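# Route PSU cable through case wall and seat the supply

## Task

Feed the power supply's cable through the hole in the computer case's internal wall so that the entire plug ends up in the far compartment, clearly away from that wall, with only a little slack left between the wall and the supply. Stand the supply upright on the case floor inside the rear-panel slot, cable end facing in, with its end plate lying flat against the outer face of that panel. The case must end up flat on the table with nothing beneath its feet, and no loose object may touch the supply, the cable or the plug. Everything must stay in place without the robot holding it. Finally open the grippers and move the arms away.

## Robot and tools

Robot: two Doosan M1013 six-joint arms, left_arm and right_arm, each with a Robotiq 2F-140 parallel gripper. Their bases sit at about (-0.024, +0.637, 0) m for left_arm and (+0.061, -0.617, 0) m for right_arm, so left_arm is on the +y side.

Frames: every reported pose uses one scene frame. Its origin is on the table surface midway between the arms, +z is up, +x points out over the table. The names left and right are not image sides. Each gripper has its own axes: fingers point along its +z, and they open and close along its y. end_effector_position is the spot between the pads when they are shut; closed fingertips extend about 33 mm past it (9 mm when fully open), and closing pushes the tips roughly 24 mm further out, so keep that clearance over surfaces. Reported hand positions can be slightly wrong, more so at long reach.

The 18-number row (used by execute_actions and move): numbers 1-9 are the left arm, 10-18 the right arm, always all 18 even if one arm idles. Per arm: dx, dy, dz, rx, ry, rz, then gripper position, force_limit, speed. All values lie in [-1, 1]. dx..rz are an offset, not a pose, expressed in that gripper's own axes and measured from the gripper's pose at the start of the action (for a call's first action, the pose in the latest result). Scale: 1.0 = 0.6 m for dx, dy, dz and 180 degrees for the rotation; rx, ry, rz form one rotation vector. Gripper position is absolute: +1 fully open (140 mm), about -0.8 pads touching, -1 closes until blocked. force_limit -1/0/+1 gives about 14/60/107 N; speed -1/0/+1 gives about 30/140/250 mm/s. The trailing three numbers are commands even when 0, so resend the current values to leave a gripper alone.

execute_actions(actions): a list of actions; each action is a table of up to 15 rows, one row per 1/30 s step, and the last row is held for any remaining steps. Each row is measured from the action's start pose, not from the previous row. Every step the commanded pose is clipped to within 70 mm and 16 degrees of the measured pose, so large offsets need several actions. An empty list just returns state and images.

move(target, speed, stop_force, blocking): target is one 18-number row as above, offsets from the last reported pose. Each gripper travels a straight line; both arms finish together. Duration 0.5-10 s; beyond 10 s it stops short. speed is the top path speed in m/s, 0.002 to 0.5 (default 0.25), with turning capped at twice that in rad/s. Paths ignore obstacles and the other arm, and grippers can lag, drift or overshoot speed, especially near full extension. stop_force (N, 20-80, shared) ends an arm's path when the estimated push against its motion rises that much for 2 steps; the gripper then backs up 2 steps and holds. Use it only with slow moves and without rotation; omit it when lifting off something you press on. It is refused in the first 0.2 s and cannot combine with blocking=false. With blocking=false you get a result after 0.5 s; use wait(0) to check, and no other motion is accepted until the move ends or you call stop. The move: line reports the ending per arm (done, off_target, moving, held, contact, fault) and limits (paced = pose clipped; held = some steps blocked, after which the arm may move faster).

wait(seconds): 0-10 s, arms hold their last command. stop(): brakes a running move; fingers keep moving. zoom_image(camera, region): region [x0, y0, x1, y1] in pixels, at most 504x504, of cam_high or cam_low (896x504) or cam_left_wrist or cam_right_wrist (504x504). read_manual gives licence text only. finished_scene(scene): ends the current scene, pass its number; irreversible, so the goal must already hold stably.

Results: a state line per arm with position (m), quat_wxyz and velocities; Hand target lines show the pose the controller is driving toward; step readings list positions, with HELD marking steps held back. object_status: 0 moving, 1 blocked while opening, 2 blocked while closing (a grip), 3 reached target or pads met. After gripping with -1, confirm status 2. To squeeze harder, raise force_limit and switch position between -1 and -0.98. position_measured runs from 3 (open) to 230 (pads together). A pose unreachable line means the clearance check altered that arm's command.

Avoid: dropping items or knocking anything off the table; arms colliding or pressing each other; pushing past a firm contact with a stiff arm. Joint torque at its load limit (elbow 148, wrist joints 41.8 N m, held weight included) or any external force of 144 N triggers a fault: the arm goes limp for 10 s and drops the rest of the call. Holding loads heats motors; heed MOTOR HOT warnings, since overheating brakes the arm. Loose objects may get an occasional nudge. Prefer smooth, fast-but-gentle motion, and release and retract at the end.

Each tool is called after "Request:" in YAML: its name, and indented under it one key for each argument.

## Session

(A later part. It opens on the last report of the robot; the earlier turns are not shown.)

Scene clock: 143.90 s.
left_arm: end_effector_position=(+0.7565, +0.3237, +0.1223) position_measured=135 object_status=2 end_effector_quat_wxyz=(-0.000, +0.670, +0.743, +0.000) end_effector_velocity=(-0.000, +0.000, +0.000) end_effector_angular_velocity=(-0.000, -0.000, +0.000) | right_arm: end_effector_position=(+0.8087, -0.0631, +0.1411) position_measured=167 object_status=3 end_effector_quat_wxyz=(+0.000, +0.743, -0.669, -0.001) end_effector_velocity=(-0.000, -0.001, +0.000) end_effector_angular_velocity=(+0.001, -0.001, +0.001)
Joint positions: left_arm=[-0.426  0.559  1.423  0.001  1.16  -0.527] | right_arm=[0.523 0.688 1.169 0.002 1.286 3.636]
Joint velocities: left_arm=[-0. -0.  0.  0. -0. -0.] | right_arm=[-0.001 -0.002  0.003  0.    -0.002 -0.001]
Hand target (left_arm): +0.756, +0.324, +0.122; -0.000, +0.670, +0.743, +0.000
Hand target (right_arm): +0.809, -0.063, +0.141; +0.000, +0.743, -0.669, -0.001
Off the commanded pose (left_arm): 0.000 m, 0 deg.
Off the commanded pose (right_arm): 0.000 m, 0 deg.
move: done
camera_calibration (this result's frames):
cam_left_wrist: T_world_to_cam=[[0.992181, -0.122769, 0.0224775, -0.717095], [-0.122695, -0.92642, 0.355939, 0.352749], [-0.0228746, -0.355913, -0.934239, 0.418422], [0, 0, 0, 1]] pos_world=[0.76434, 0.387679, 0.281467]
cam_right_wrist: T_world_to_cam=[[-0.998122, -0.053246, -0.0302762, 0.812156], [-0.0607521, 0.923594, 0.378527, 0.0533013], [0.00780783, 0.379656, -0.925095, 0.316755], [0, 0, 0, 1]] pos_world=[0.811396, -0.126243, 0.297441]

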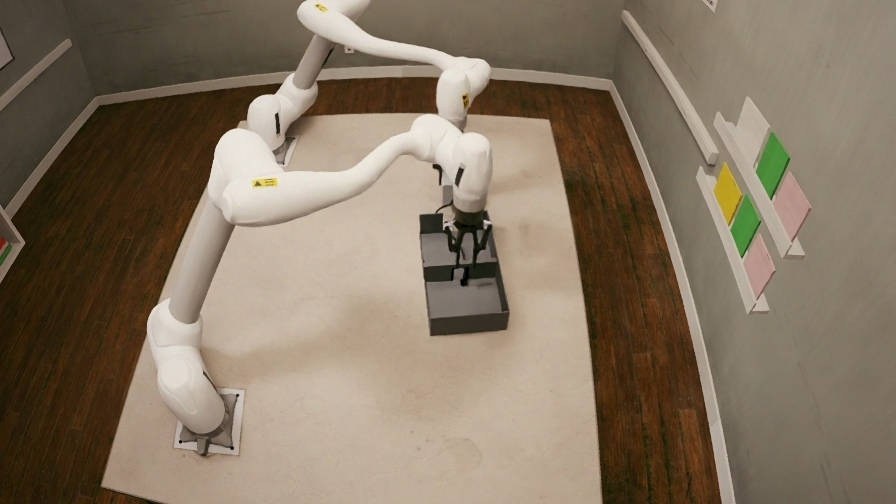

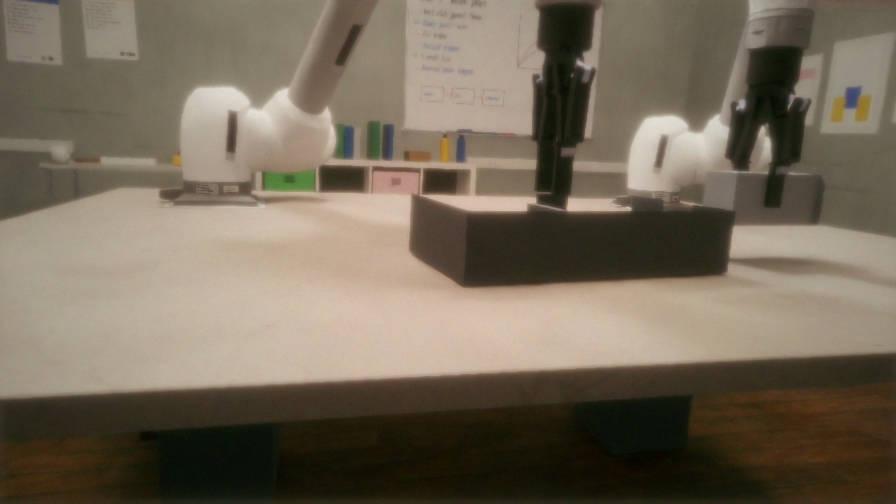

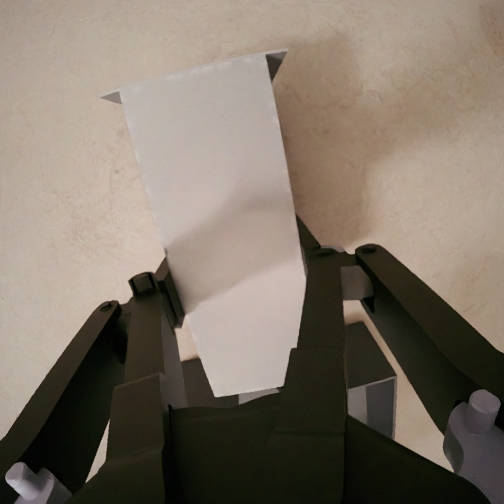

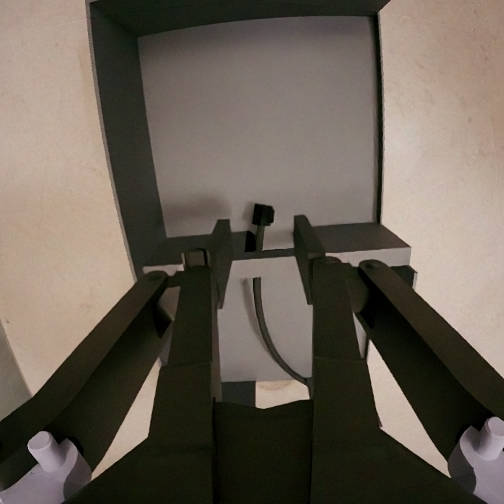

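Request:
move:
  target: [0,0,0,0,0,0,-1,0,0,-0.01,0,0.158,0,0,0,-0.3,-0.5,-0.5]
  speed: 0.06
  stop_force: 20

Request:
move:
  target: [0,0,0,0,0,0,-1,0,0,0,0,0,0,0,0,-1,-0.5,-0.5]

Request:
move:
  target: [-0.05,0,-0.1,0,0,0,-1,0,0,0.17,0,-0.01,0,0,0,-1,-0.5,-0.5]
  speed: 0.06

Scene clock: 154.03 s.
left_arm: end_effector_position=(+0.7565, +0.3237, +0.1223) position_measured=135 object_status=2 end_effector_quat_wxyz=(-0.000, +0.670, +0.743, +0.000) end_effector_velocity=(-0.000, -0.000, +0.001) end_effector_angular_velocity=(-0.001, +0.000, -0.000) | right_arm: end_effector_position=(+0.8079, -0.0571, +0.0464) position_measured=167 object_status=3 end_effector_quat_wxyz=(+0.000, +0.743, -0.669, -0.001) end_effector_velocity=(-0.000, +0.000, -0.002) end_effector_angular_velocity=(-0.000, -0.000, +0.000)
Joint positions: left_arm=[-0.426  0.559  1.423  0.001  1.16  -0.527] | right_arm=[0.529 0.749 1.24  0.003 1.153 3.642]
Joint velocities: left_arm=[-0.    -0.001  0.001 -0.001  0.     0.001] | right_arm=[ 0.     0.001  0.001 -0.    -0.002  0.   ]
Hand target (left_arm): +0.756, +0.324, +0.122; -0.000, +0.670, +0.743, +0.000
Hand target (right_arm): +0.808, -0.057, +0.046; +0.000, +0.743, -0.669, -0.001
Off the commanded pose (left_arm): 0.000 m, 0 deg.
Off the commanded pose (right_arm): 0.000 m, 0 deg.
move: done
camera_calibration (this result's frames):
cam_left_wrist: T_world_to_cam=[[0.992181, -0.122769, 0.0224775, -0.717095], [-0.122695, -0.92642, 0.355939, 0.352749], [-0.0228746, -0.355913, -0.934239, 0.418422], [0, 0, 0, 1]] pos_world=[0.76434, 0.387679, 0.281467]
cam_right_wrist: T_world_to_cam=[[-0.998125, -0.0531761, -0.0302983, 0.808789], [-0.0606957, 0.923604, 0.378513, 0.0834965], [0.00785579, 0.379642, -0.9251, 0.226828], [0, 0, 0, 1]] pos_world=[0.810559, -0.120223, 0.202739]

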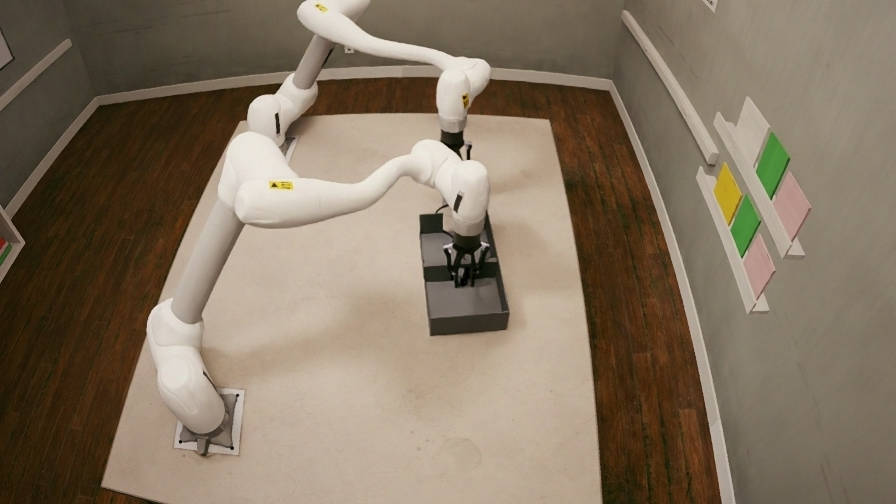

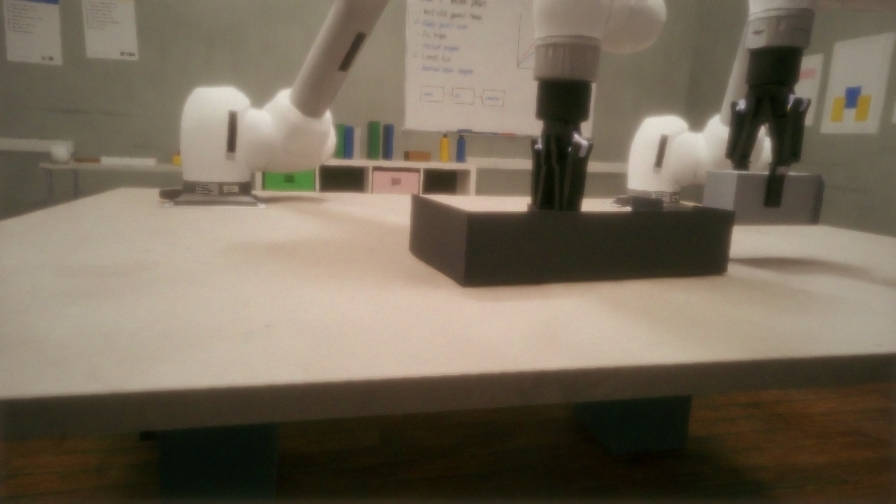

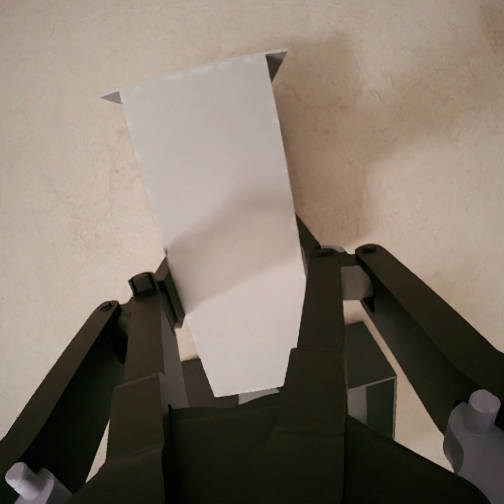

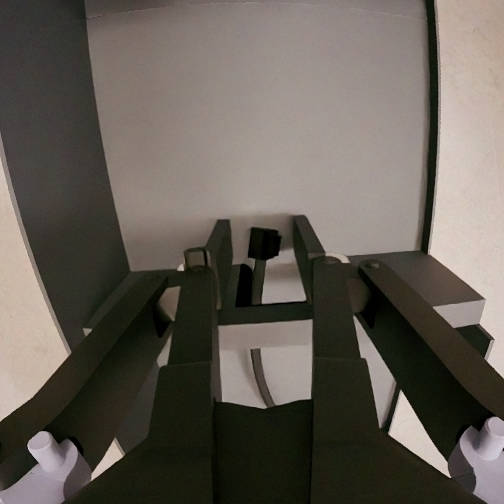

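Scene clock: 154.53 s.
left_arm: end_effector_position=(+0.7565, +0.3237, +0.1223) position_measured=135 object_status=2 end_effector_quat_wxyz=(-0.000, +0.670, +0.743, +0.000) end_effector_velocity=(-0.000, -0.000, -0.001) end_effector_angular_velocity=(-0.000, +0.002, +0.000) | right_arm: end_effector_position=(+0.8079, -0.0571, +0.0464) position_measured=205 object_status=2 end_effector_quat_wxyz=(+0.000, +0.743, -0.669, -0.001) end_effector_velocity=(+0.000, -0.000, +0.000) end_effector_angular_velocity=(+0.000, -0.000, -0.001)
Joint positions: left_arm=[-0.426  0.559  1.423  0.001  1.16  -0.527] | right_arm=[0.529 0.749 1.24  0.003 1.153 3.642]
Joint velocities: left_arm=[-0.     0.002  0.    -0.001  0.     0.   ] | right_arm=[-0. -0. -0.  0. -0.  0.]
Hand target (left_arm): +0.756, +0.324, +0.122; -0.000, +0.670, +0.743, +0.000
Hand target (right_arm): +0.808, -0.057, +0.046; +0.000, +0.743, -0.669, -0.001
Off the commanded pose (left_arm): 0.000 m, 0 deg.
Off the commanded pose (right_arm): 0.000 m, 0 deg.
move: done
camera_calibration (this result's frames):
cam_left_wrist: T_world_to_cam=[[0.992181, -0.122769, 0.0224772, -0.717095], [-0.122696, -0.92642, 0.355939, 0.352749], [-0.0228749, -0.355913, -0.934239, 0.418422], [0, 0, 0, 1]] pos_world=[0.76434, 0.387679, 0.281467]
cam_right_wrist: T_world_to_cam=[[-0.998125, -0.0531759, -0.0302956, 0.808787], [-0.0606945, 0.923605, 0.378511, 0.0835079], [0.00785347, 0.379641, -0.925101, 0.226795], [0, 0, 0, 1]] pos_world=[0.810558, -0.120221, 0.202703]

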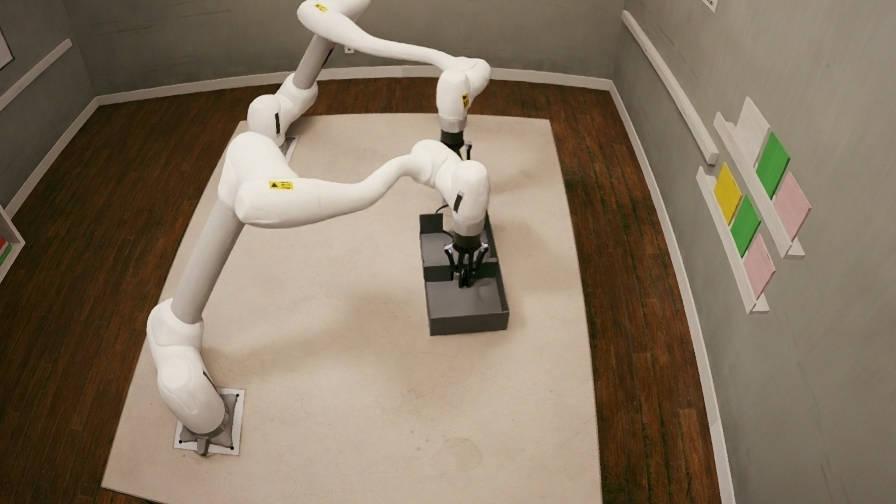

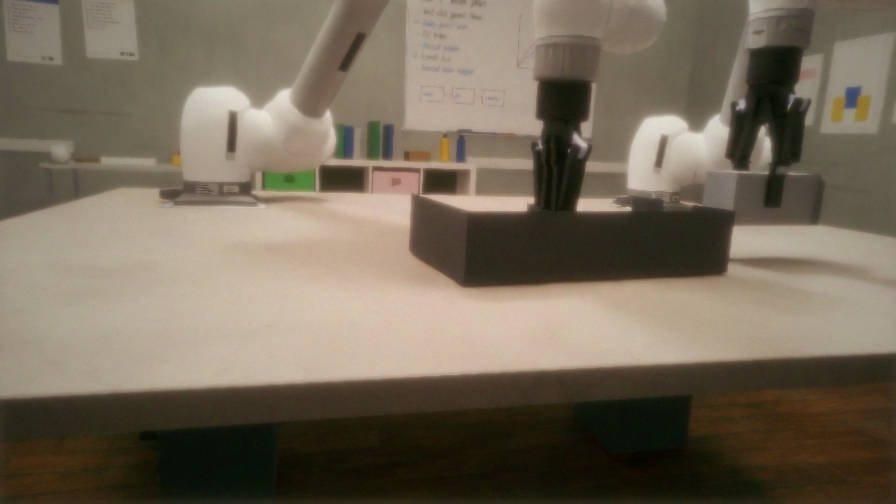

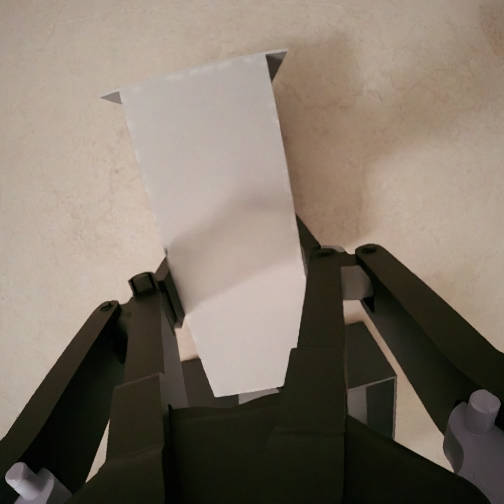

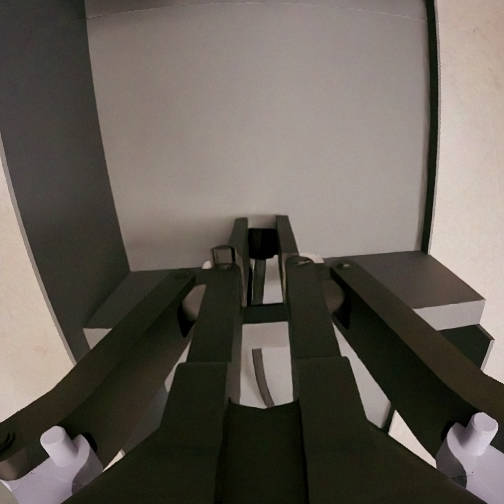

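Scene clock: 156.60 s.
left_arm: end_effector_position=(+0.7597, +0.2939, +0.1823) position_measured=135 object_status=2 end_effector_quat_wxyz=(-0.000, +0.670, +0.743, +0.000) end_effector_velocity=(+0.000, +0.000, -0.001) end_effector_angular_velocity=(+0.003, +0.001, -0.002) | right_arm: end_effector_position=(+0.8188, -0.1585, +0.0523) position_measured=205 object_status=2 end_effector_quat_wxyz=(+0.000, +0.743, -0.669, -0.001) end_effector_velocity=(-0.000, -0.001, +0.000) end_effector_angular_velocity=(-0.000, -0.000, +0.001)
Joint positions: left_arm=[-0.456  0.546  1.329  0.001  1.267 -0.557] | right_arm=[0.428 0.673 1.366 0.002 1.103 3.541]
Joint velocities: left_arm=[-0.001  0.002 -0.001  0.002  0.001  0.   ] | right_arm=[-0.    -0.001  0.001 -0.     0.    -0.001]
Hand target (left_arm): +0.760, +0.294, +0.182; -0.000, +0.670, +0.743, +0.000
Hand target (right_arm): +0.819, -0.159, +0.052; +0.000, +0.743, -0.669, -0.001
Off the commanded pose (left_arm): 0.000 m, 0 deg.
Off the commanded pose (right_arm): 0.000 m, 0 deg.
move: done
camera_calibration (this result's frames):
cam_left_wrist: T_world_to_cam=[[0.992199, -0.122612, 0.0225077, -0.725361], [-0.122559, -0.926429, 0.355961, 0.304112], [-0.0227934, -0.355943, -0.93423, 0.463829], [0, 0, 0, 1]] pos_world=[0.767547, 0.357897, 0.341397]
cam_right_wrist: T_world_to_cam=[[-0.998119, -0.0531873, -0.0304973, 0.814417], [-0.0607795, 0.923701, 0.378262, 0.175658], [0.00805167, 0.379404, -0.925196, 0.270487], [0, 0, 0, 1]] pos_world=[0.821384, -0.221563, 0.208646]

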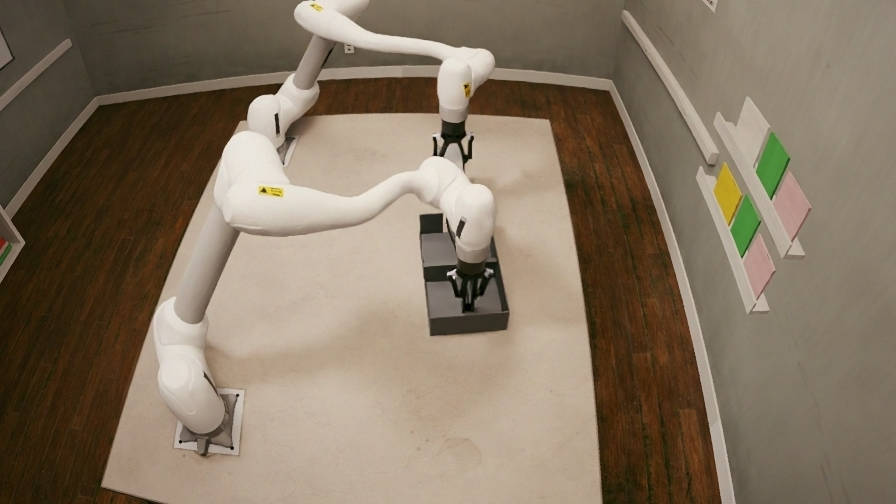

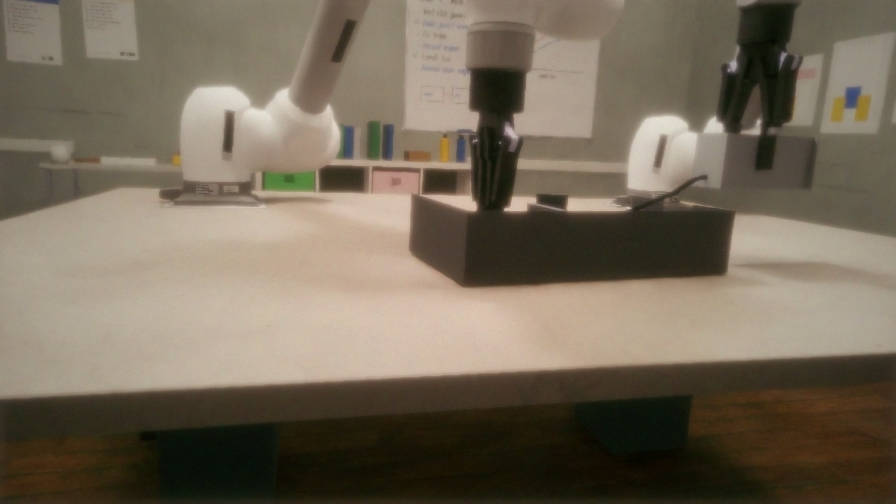

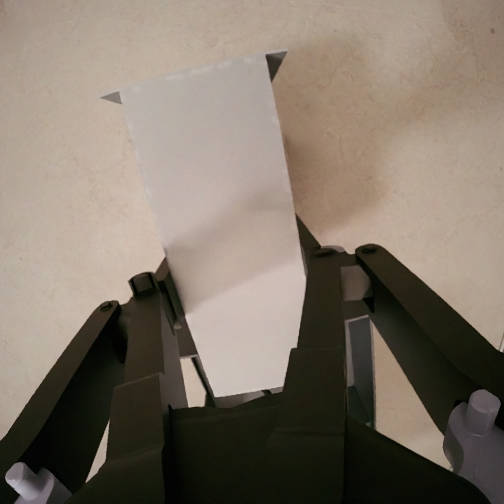

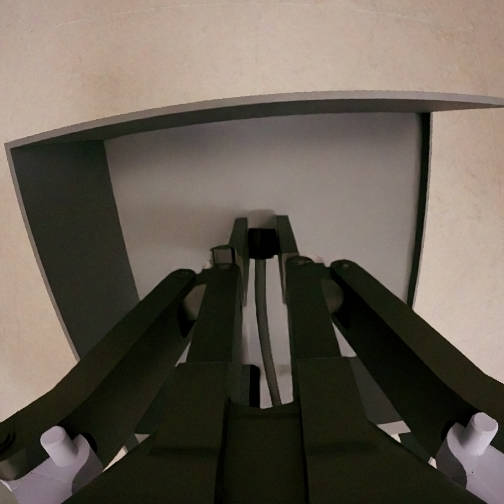

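Request:
move:
  target: [-0.275,-0.007,0,0,0,0,-1,0,0,0.1,0,-0.27,0,0,0,-1,-0.5,-0.5]
  speed: 0.08

Request:
move:
  target: [0,0,0.04,0,0,0,-1,0,0,0,0,0,0,0,0,-1,-0.5,-0.5]
  speed: 0.03

Scene clock: 167.80 s.
left_arm: end_effector_position=(+0.7729, +0.1295, +0.1823) position_measured=135 object_status=2 end_effector_quat_wxyz=(-0.000, +0.670, +0.743, +0.000) end_effector_velocity=(+0.001, -0.002, +0.000) end_effector_angular_velocity=(-0.001, -0.001, +0.000) | right_arm: end_effector_position=(+0.8254, -0.2182, +0.2142) position_measured=205 object_status=2 end_effector_quat_wxyz=(+0.000, +0.743, -0.669, -0.001) end_effector_velocity=(+0.000, -0.001, +0.001) end_effector_angular_velocity=(-0.000, +0.000, -0.000)
Joint positions: left_arm=[-0.607  0.696  1.08   0.     1.366 -0.708] | right_arm=[0.364 0.542 1.276 0.002 1.324 3.477]
Joint velocities: left_arm=[-0.001  0.002 -0.003  0.     0.001 -0.002] | right_arm=[-0.001 -0.001 -0.001 -0.     0.002 -0.001]
Hand target (left_arm): +0.773, +0.129, +0.182; -0.000, +0.670, +0.743, +0.000
Hand target (right_arm): +0.825, -0.218, +0.214; +0.000, +0.743, -0.669, -0.001
Off the commanded pose (left_arm): 0.000 m, 0 deg.
Off the commanded pose (right_arm): 0.000 m, 0 deg.
move: done
camera_calibration (this result's frames):
cam_left_wrist: T_world_to_cam=[[0.992219, -0.12243, 0.0226154, -0.758628], [-0.12242, -0.926317, 0.356301, 0.153167], [-0.022673, -0.356297, -0.934098, 0.405568], [0, 0, 0, 1]] pos_world=[0.780672, 0.193505, 0.341423]
cam_right_wrist: T_world_to_cam=[[-0.998109, -0.0533199, -0.0305708, 0.822816], [-0.0609292, 0.923734, 0.378158, 0.170129], [0.00807591, 0.379305, -0.925236, 0.442817], [0, 0, 0, 1]] pos_world=[0.82805, -0.281244, 0.370529]

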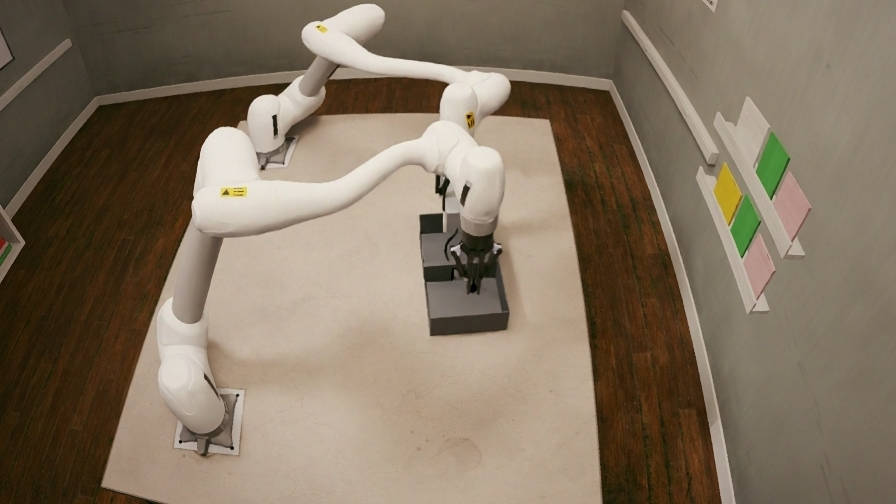

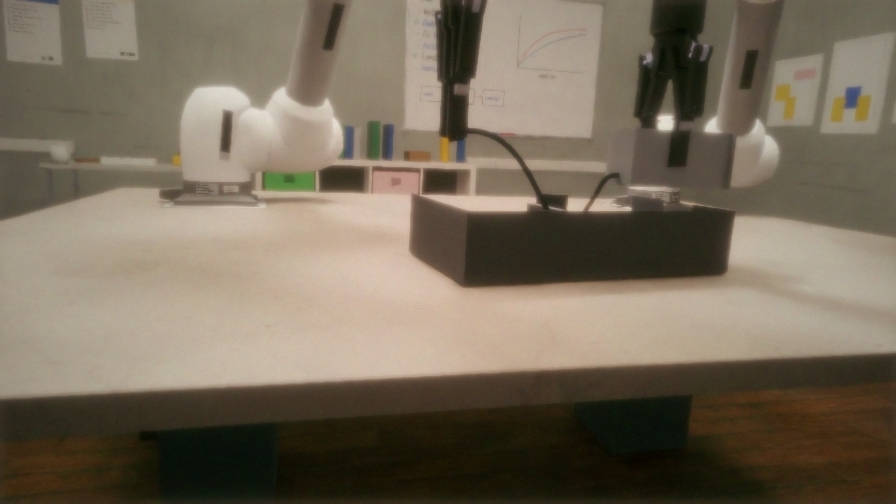

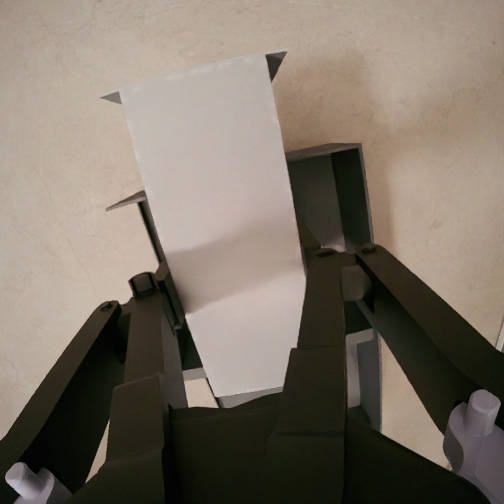

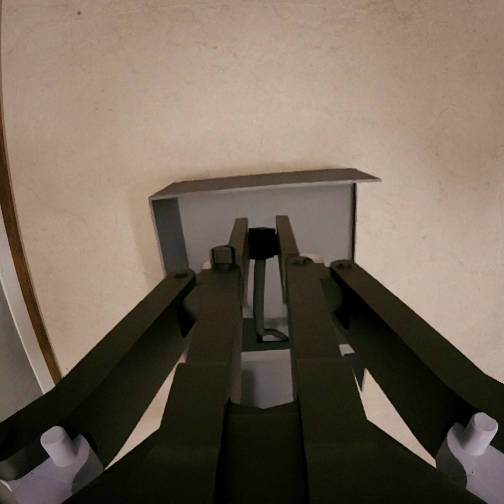

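Scene clock: 168.90 s.
left_arm: end_effector_position=(+0.7728, +0.1294, +0.1584) position_measured=135 object_status=2 end_effector_quat_wxyz=(-0.000, +0.670, +0.743, +0.000) end_effector_velocity=(-0.000, +0.001, -0.003) end_effector_angular_velocity=(+0.001, +0.001, -0.000) | right_arm: end_effector_position=(+0.8254, -0.2182, +0.2142) position_measured=205 object_status=2 end_effector_quat_wxyz=(+0.000, +0.743, -0.669, -0.001) end_effector_velocity=(+0.001, -0.000, -0.000) end_effector_angular_velocity=(+0.001, -0.001, -0.001)
Joint positions: left_arm=[-0.607  0.705  1.107  0.     1.329 -0.708] | right_arm=[0.364 0.542 1.276 0.002 1.324 3.477]
Joint velocities: left_arm=[ 0.     0.001  0.002  0.001 -0.002  0.   ] | right_arm=[-0.001  0.    -0.     0.001 -0.001  0.   ]
Hand target (left_arm): +0.773, +0.129, +0.158; -0.000, +0.670, +0.743, +0.000
Hand target (right_arm): +0.825, -0.218, +0.214; +0.000, +0.743, -0.669, -0.001
Off the commanded pose (left_arm): 0.000 m, 0 deg.
Off the commanded pose (right_arm): 0.000 m, 0 deg.
move: done
camera_calibration (this result's frames):
cam_left_wrist: T_world_to_cam=[[0.992217, -0.122446, 0.0226223, -0.758056], [-0.122436, -0.926312, 0.356308, 0.161659], [-0.0226731, -0.356304, -0.934095, 0.383268], [0, 0, 0, 1]] pos_world=[0.780639, 0.193486, 0.317558]
cam_right_wrist: T_world_to_cam=[[-0.998109, -0.0533193, -0.0305882, 0.822833], [-0.0609353, 0.923731, 0.378164, 0.170129], [0.00809184, 0.379313, -0.925233, 0.442841], [0, 0, 0, 1]] pos_world=[0.82806, -0.281256, 0.370563]

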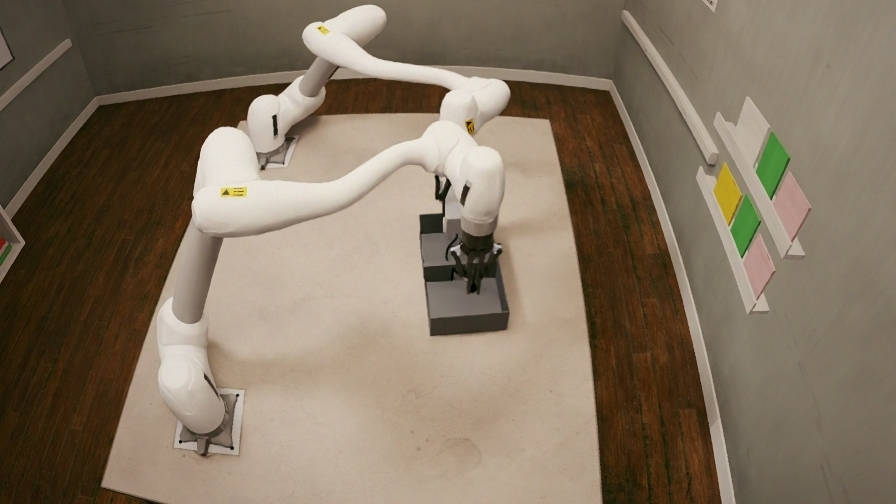

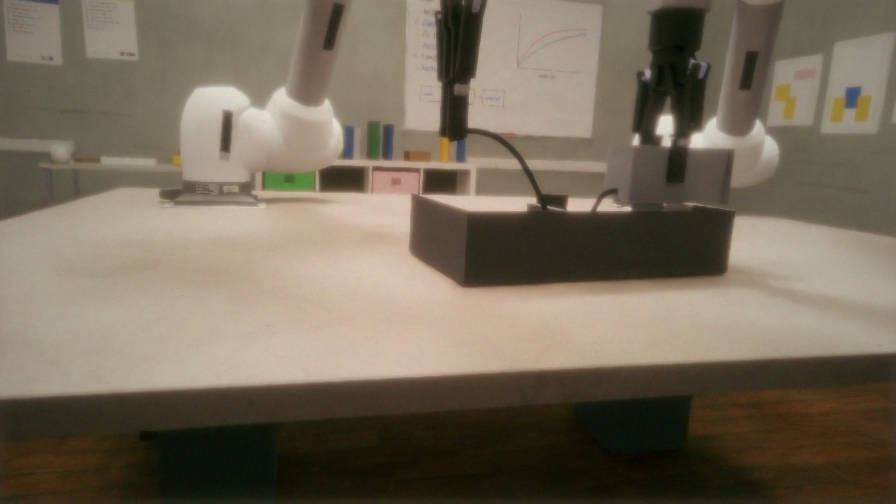

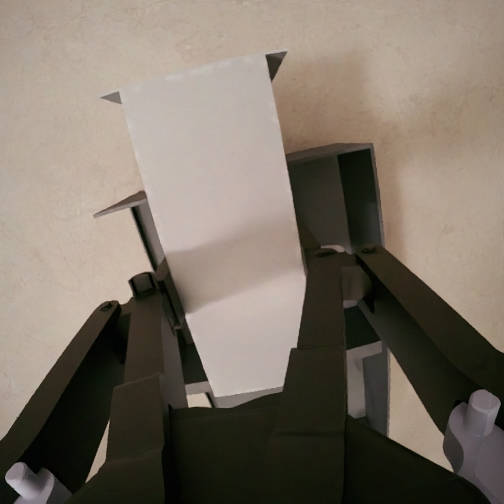

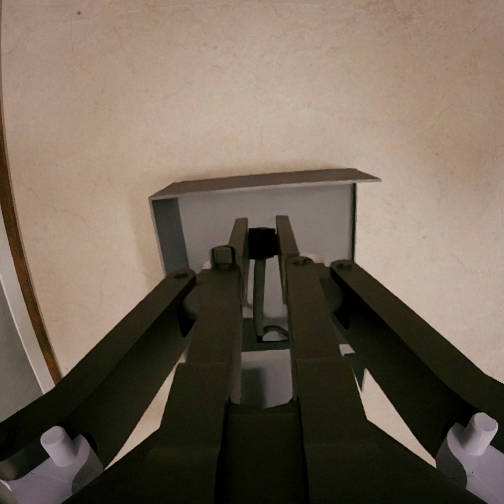

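Request:
move:
  target: [0,0,0.133,0,0,0,-1,0,0,0.04,0,-0.03,0,0,0,-1,-0.5,-0.5]
  speed: 0.02
  stop_force: 20

Scene clock: 179.07 s.
left_arm: end_effector_position=(+0.7727, +0.1294, +0.0788) position_measured=135 object_status=2 end_effector_quat_wxyz=(-0.000, +0.670, +0.743, +0.000) end_effector_velocity=(+0.000, -0.000, -0.001) end_effector_angular_velocity=(-0.001, -0.001, +0.000) | right_arm: end_effector_position=(+0.8280, -0.2420, +0.2322) position_measured=205 object_status=2 end_effector_quat_wxyz=(+0.000, +0.743, -0.669, -0.001) end_effector_velocity=(-0.000, -0.001, +0.000) end_effector_angular_velocity=(-0.001, +0.001, +0.000)
Joint positions: left_arm=[-0.607  0.747  1.182  0.     1.212 -0.708] | right_arm=[0.337 0.521 1.276 0.002 1.345 3.45 ]
Joint velocities: left_arm=[ 0.     0.001  0.001 -0.001 -0.003  0.   ] | right_arm=[-0.001 -0.     0.    -0.     0.001 -0.001]
Hand target (left_arm): +0.773, +0.129, +0.079; -0.000, +0.670, +0.743, +0.000
Hand target (right_arm): +0.828, -0.242, +0.232; +0.000, +0.743, -0.669, -0.001
Off the commanded pose (left_arm): 0.000 m, 0 deg.
Off the commanded pose (right_arm): 0.000 m, 0 deg.
move: done
camera_calibration (this result's frames):
cam_left_wrist: T_world_to_cam=[[0.992198, -0.12261, 0.0226018, -0.756115], [-0.122581, -0.926273, 0.356361, 0.190083], [-0.022758, -0.356351, -0.934075, 0.308907], [0, 0, 0, 1]] pos_world=[0.780546, 0.19344, 0.237894]
cam_right_wrist: T_world_to_cam=[[-0.998107, -0.0533345, -0.0306219, 0.824682], [-0.0609617, 0.923752, 0.378108, 0.185555], [0.00812079, 0.379259, -0.925255, 0.468451], [0, 0, 0, 1]] pos_world=[0.830629, -0.305087, 0.388529]

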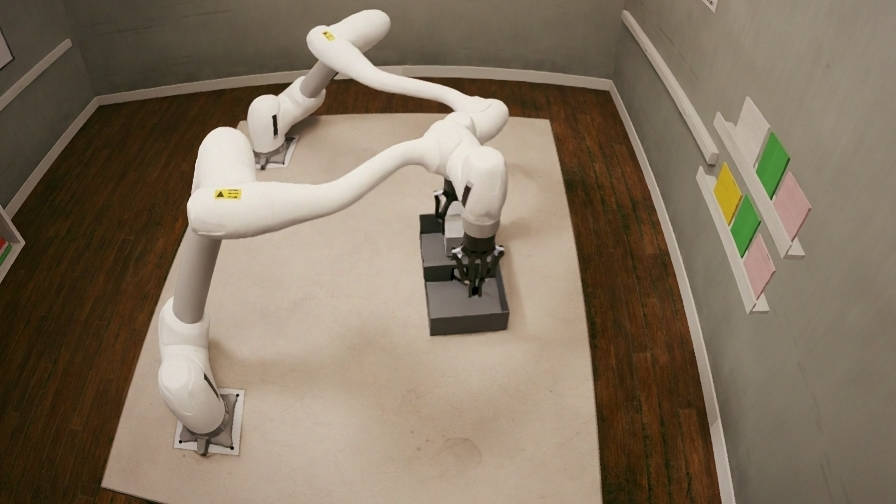

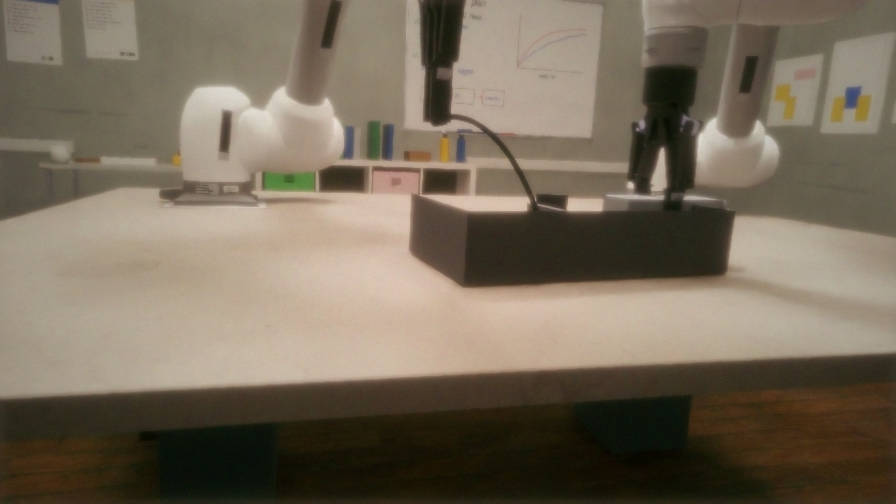

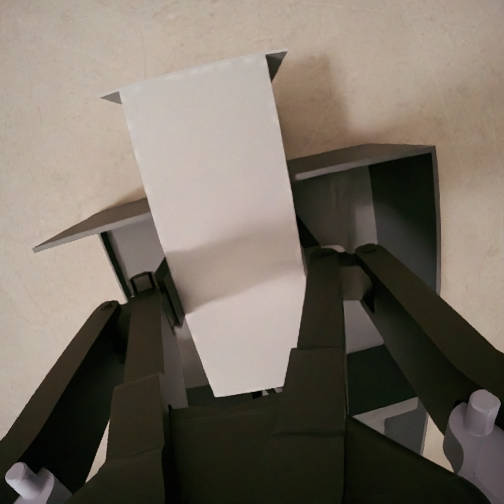

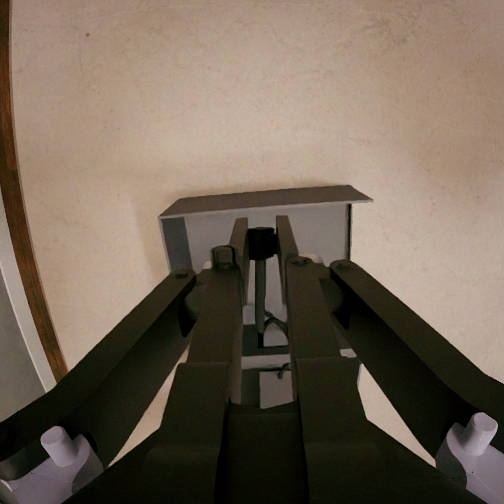

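Request:
execute_actions:
  actions: []

Request:
move:
  target: [-0.065,0,0,0,0,0,-1,0,0,0.02,0,-0.03,0,0,0,-1,-0.5,-0.5]
  speed: 0.03
  stop_force: 30

Scene clock: 197.73 s.
left_arm: end_effector_position=(+0.7727, +0.1294, +0.0786) position_measured=135 object_status=2 end_effector_quat_wxyz=(-0.000, +0.670, +0.743, +0.000) end_effector_velocity=(+0.000, -0.000, +0.001) end_effector_angular_velocity=(+0.001, -0.001, -0.001) | right_arm: end_effector_position=(+0.8280, -0.2421, +0.2322) position_measured=205 object_status=2 end_effector_quat_wxyz=(+0.000, +0.743, -0.669, -0.001) end_effector_velocity=(+0.000, -0.000, -0.000) end_effector_angular_velocity=(-0.001, -0.000, +0.000)
Joint positions: left_arm=[-0.607  0.747  1.182  0.     1.212 -0.708] | right_arm=[0.337 0.521 1.276 0.002 1.345 3.45 ]
Joint velocities: left_arm=[-0.    -0.    -0.001  0.002  0.001  0.   ] | right_arm=[-0.     0.     0.    -0.001 -0.    -0.   ]
Hand target (left_arm): +0.773, +0.129, +0.079; -0.000, +0.670, +0.743, +0.000
Hand target (right_arm): +0.828, -0.242, +0.232; +0.000, +0.743, -0.669, -0.001
Off the commanded pose (left_arm): 0.000 m, 0 deg.
Off the commanded pose (right_arm): 0.000 m, 0 deg.
camera_calibration (this result's frames):
cam_left_wrist: T_world_to_cam=[[0.992198, -0.122611, 0.0225934, -0.756108], [-0.122579, -0.926274, 0.356357, 0.190131], [-0.0227656, -0.356346, -0.934077, 0.308785], [0, 0, 0, 1]] pos_world=[0.780544, 0.193441, 0.237758]
cam_right_wrist: T_world_to_cam=[[-0.998107, -0.0533336, -0.0306281, 0.82469], [-0.0609631, 0.923751, 0.37811, 0.185579], [0.00812678, 0.379262, -0.925254, 0.468491], [0, 0, 0, 1]] pos_world=[0.830635, -0.305126, 0.388562]

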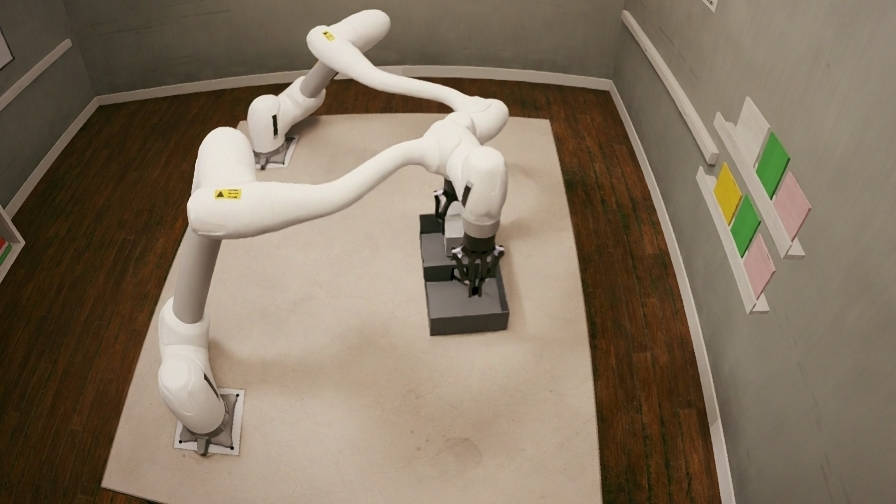

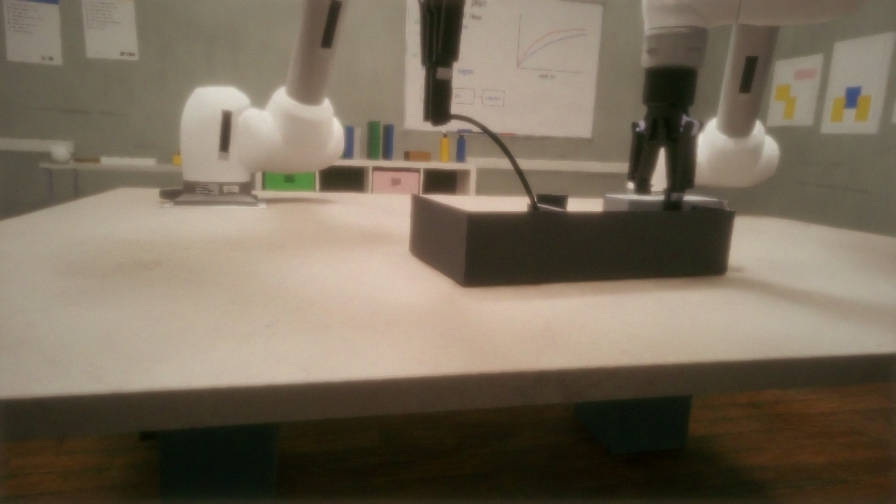

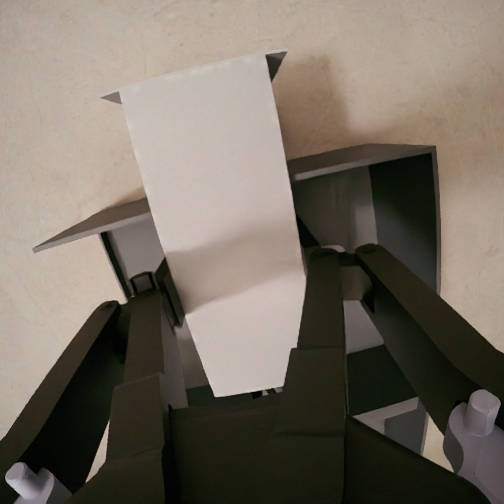

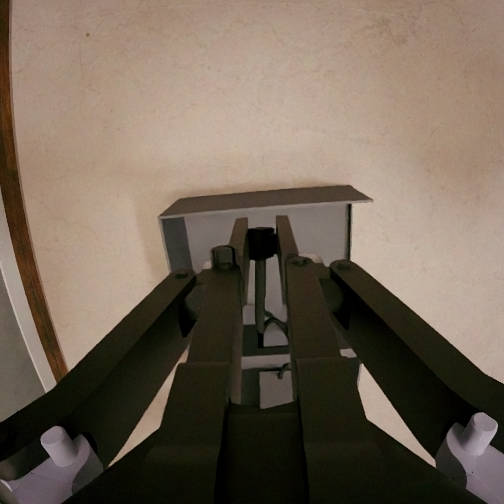

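Scene clock: 199.33 s.
left_arm: end_effector_position=(+0.7768, +0.0907, +0.0787) position_measured=135 object_status=2 end_effector_quat_wxyz=(+0.000, +0.670, +0.743, +0.000) end_effector_velocity=(-0.000, -0.002, -0.000) end_effector_angular_velocity=(+0.001, +0.001, +0.000) | right_arm: end_effector_position=(+0.8293, -0.2540, +0.2502) position_measured=205 object_status=2 end_effector_quat_wxyz=(+0.000, +0.743, -0.669, -0.001) end_effector_velocity=(+0.000, -0.001, +0.001) end_effector_angular_velocity=(-0.000, +0.001, -0.001)
Joint positions: left_arm=[-0.637  0.788  1.108  0.     1.246 -0.738] | right_arm=[0.324 0.508 1.264 0.002 1.371 3.437]
Joint velocities: left_arm=[-0.001  0.002 -0.004 -0.     0.002 -0.002] | right_arm=[-0.002 -0.001 -0.     0.     0.002 -0.001]
Hand target (left_arm): +0.777, +0.091, +0.079; +0.000, +0.670, +0.743, +0.000
Hand target (right_arm): +0.829, -0.254, +0.250; +0.000, +0.743, -0.669, -0.001
Off the commanded pose (left_arm): 0.000 m, 0 deg.
Off the commanded pose (right_arm): 0.000 m, 0 deg.
move: done
camera_calibration (this result's frames):
cam_left_wrist: T_world_to_cam=[[0.992205, -0.122547, 0.0226032, -0.764907], [-0.122521, -0.926257, 0.356422, 0.154757], [-0.022742, -0.356413, -0.934052, 0.295098], [0, 0, 0, 1]] pos_world=[0.784617, 0.154784, 0.237768]
cam_right_wrist: T_world_to_cam=[[-0.998106, -0.0533513, -0.0306435, 0.825899], [-0.0609852, 0.923762, 0.378081, 0.189899], [0.00813617, 0.379234, -0.925265, 0.48958], [0, 0, 0, 1]] pos_world=[0.831932, -0.317024, 0.406502]

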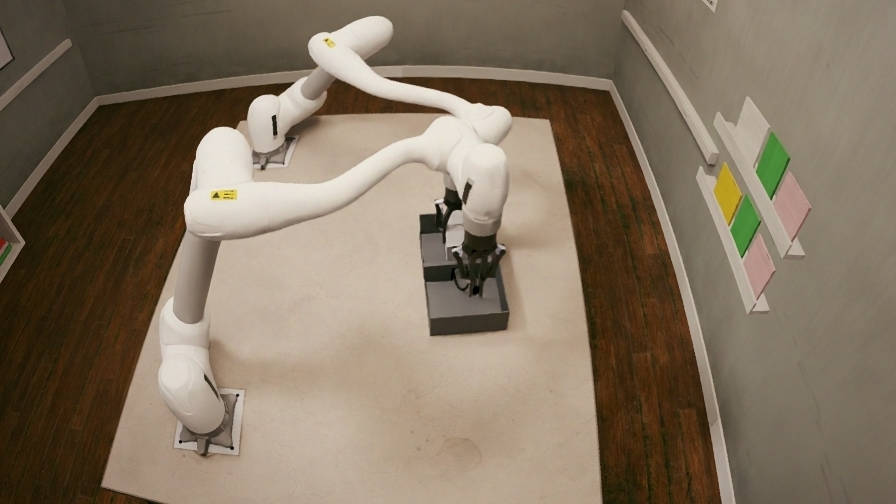

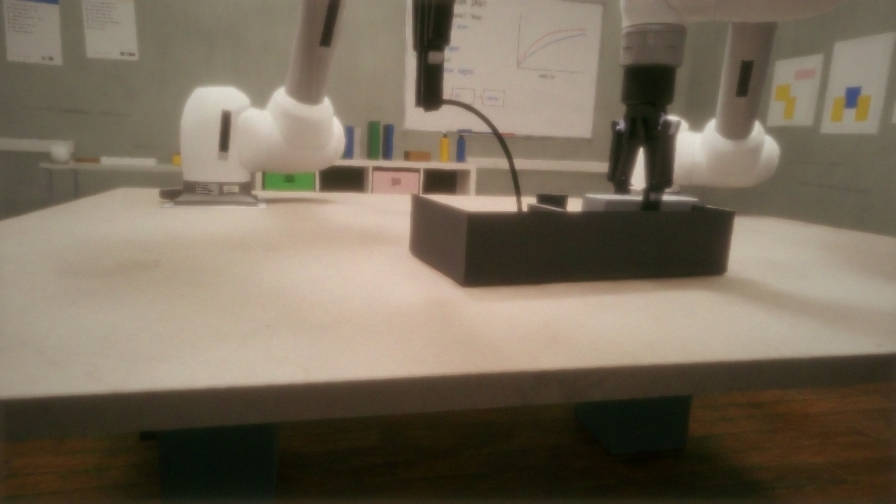

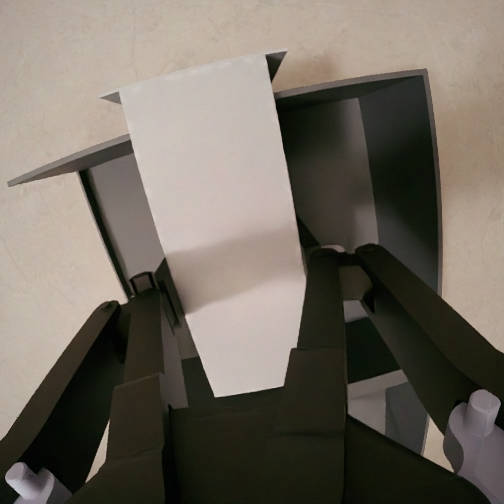

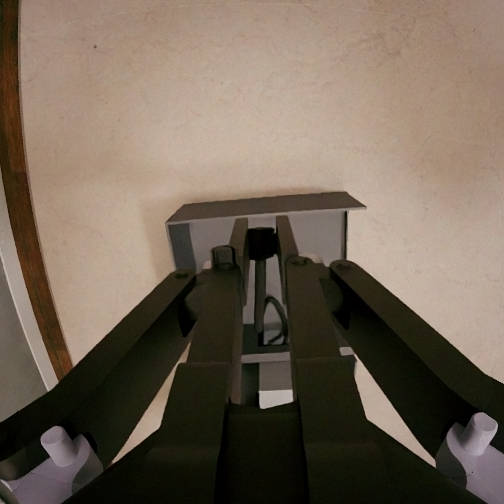

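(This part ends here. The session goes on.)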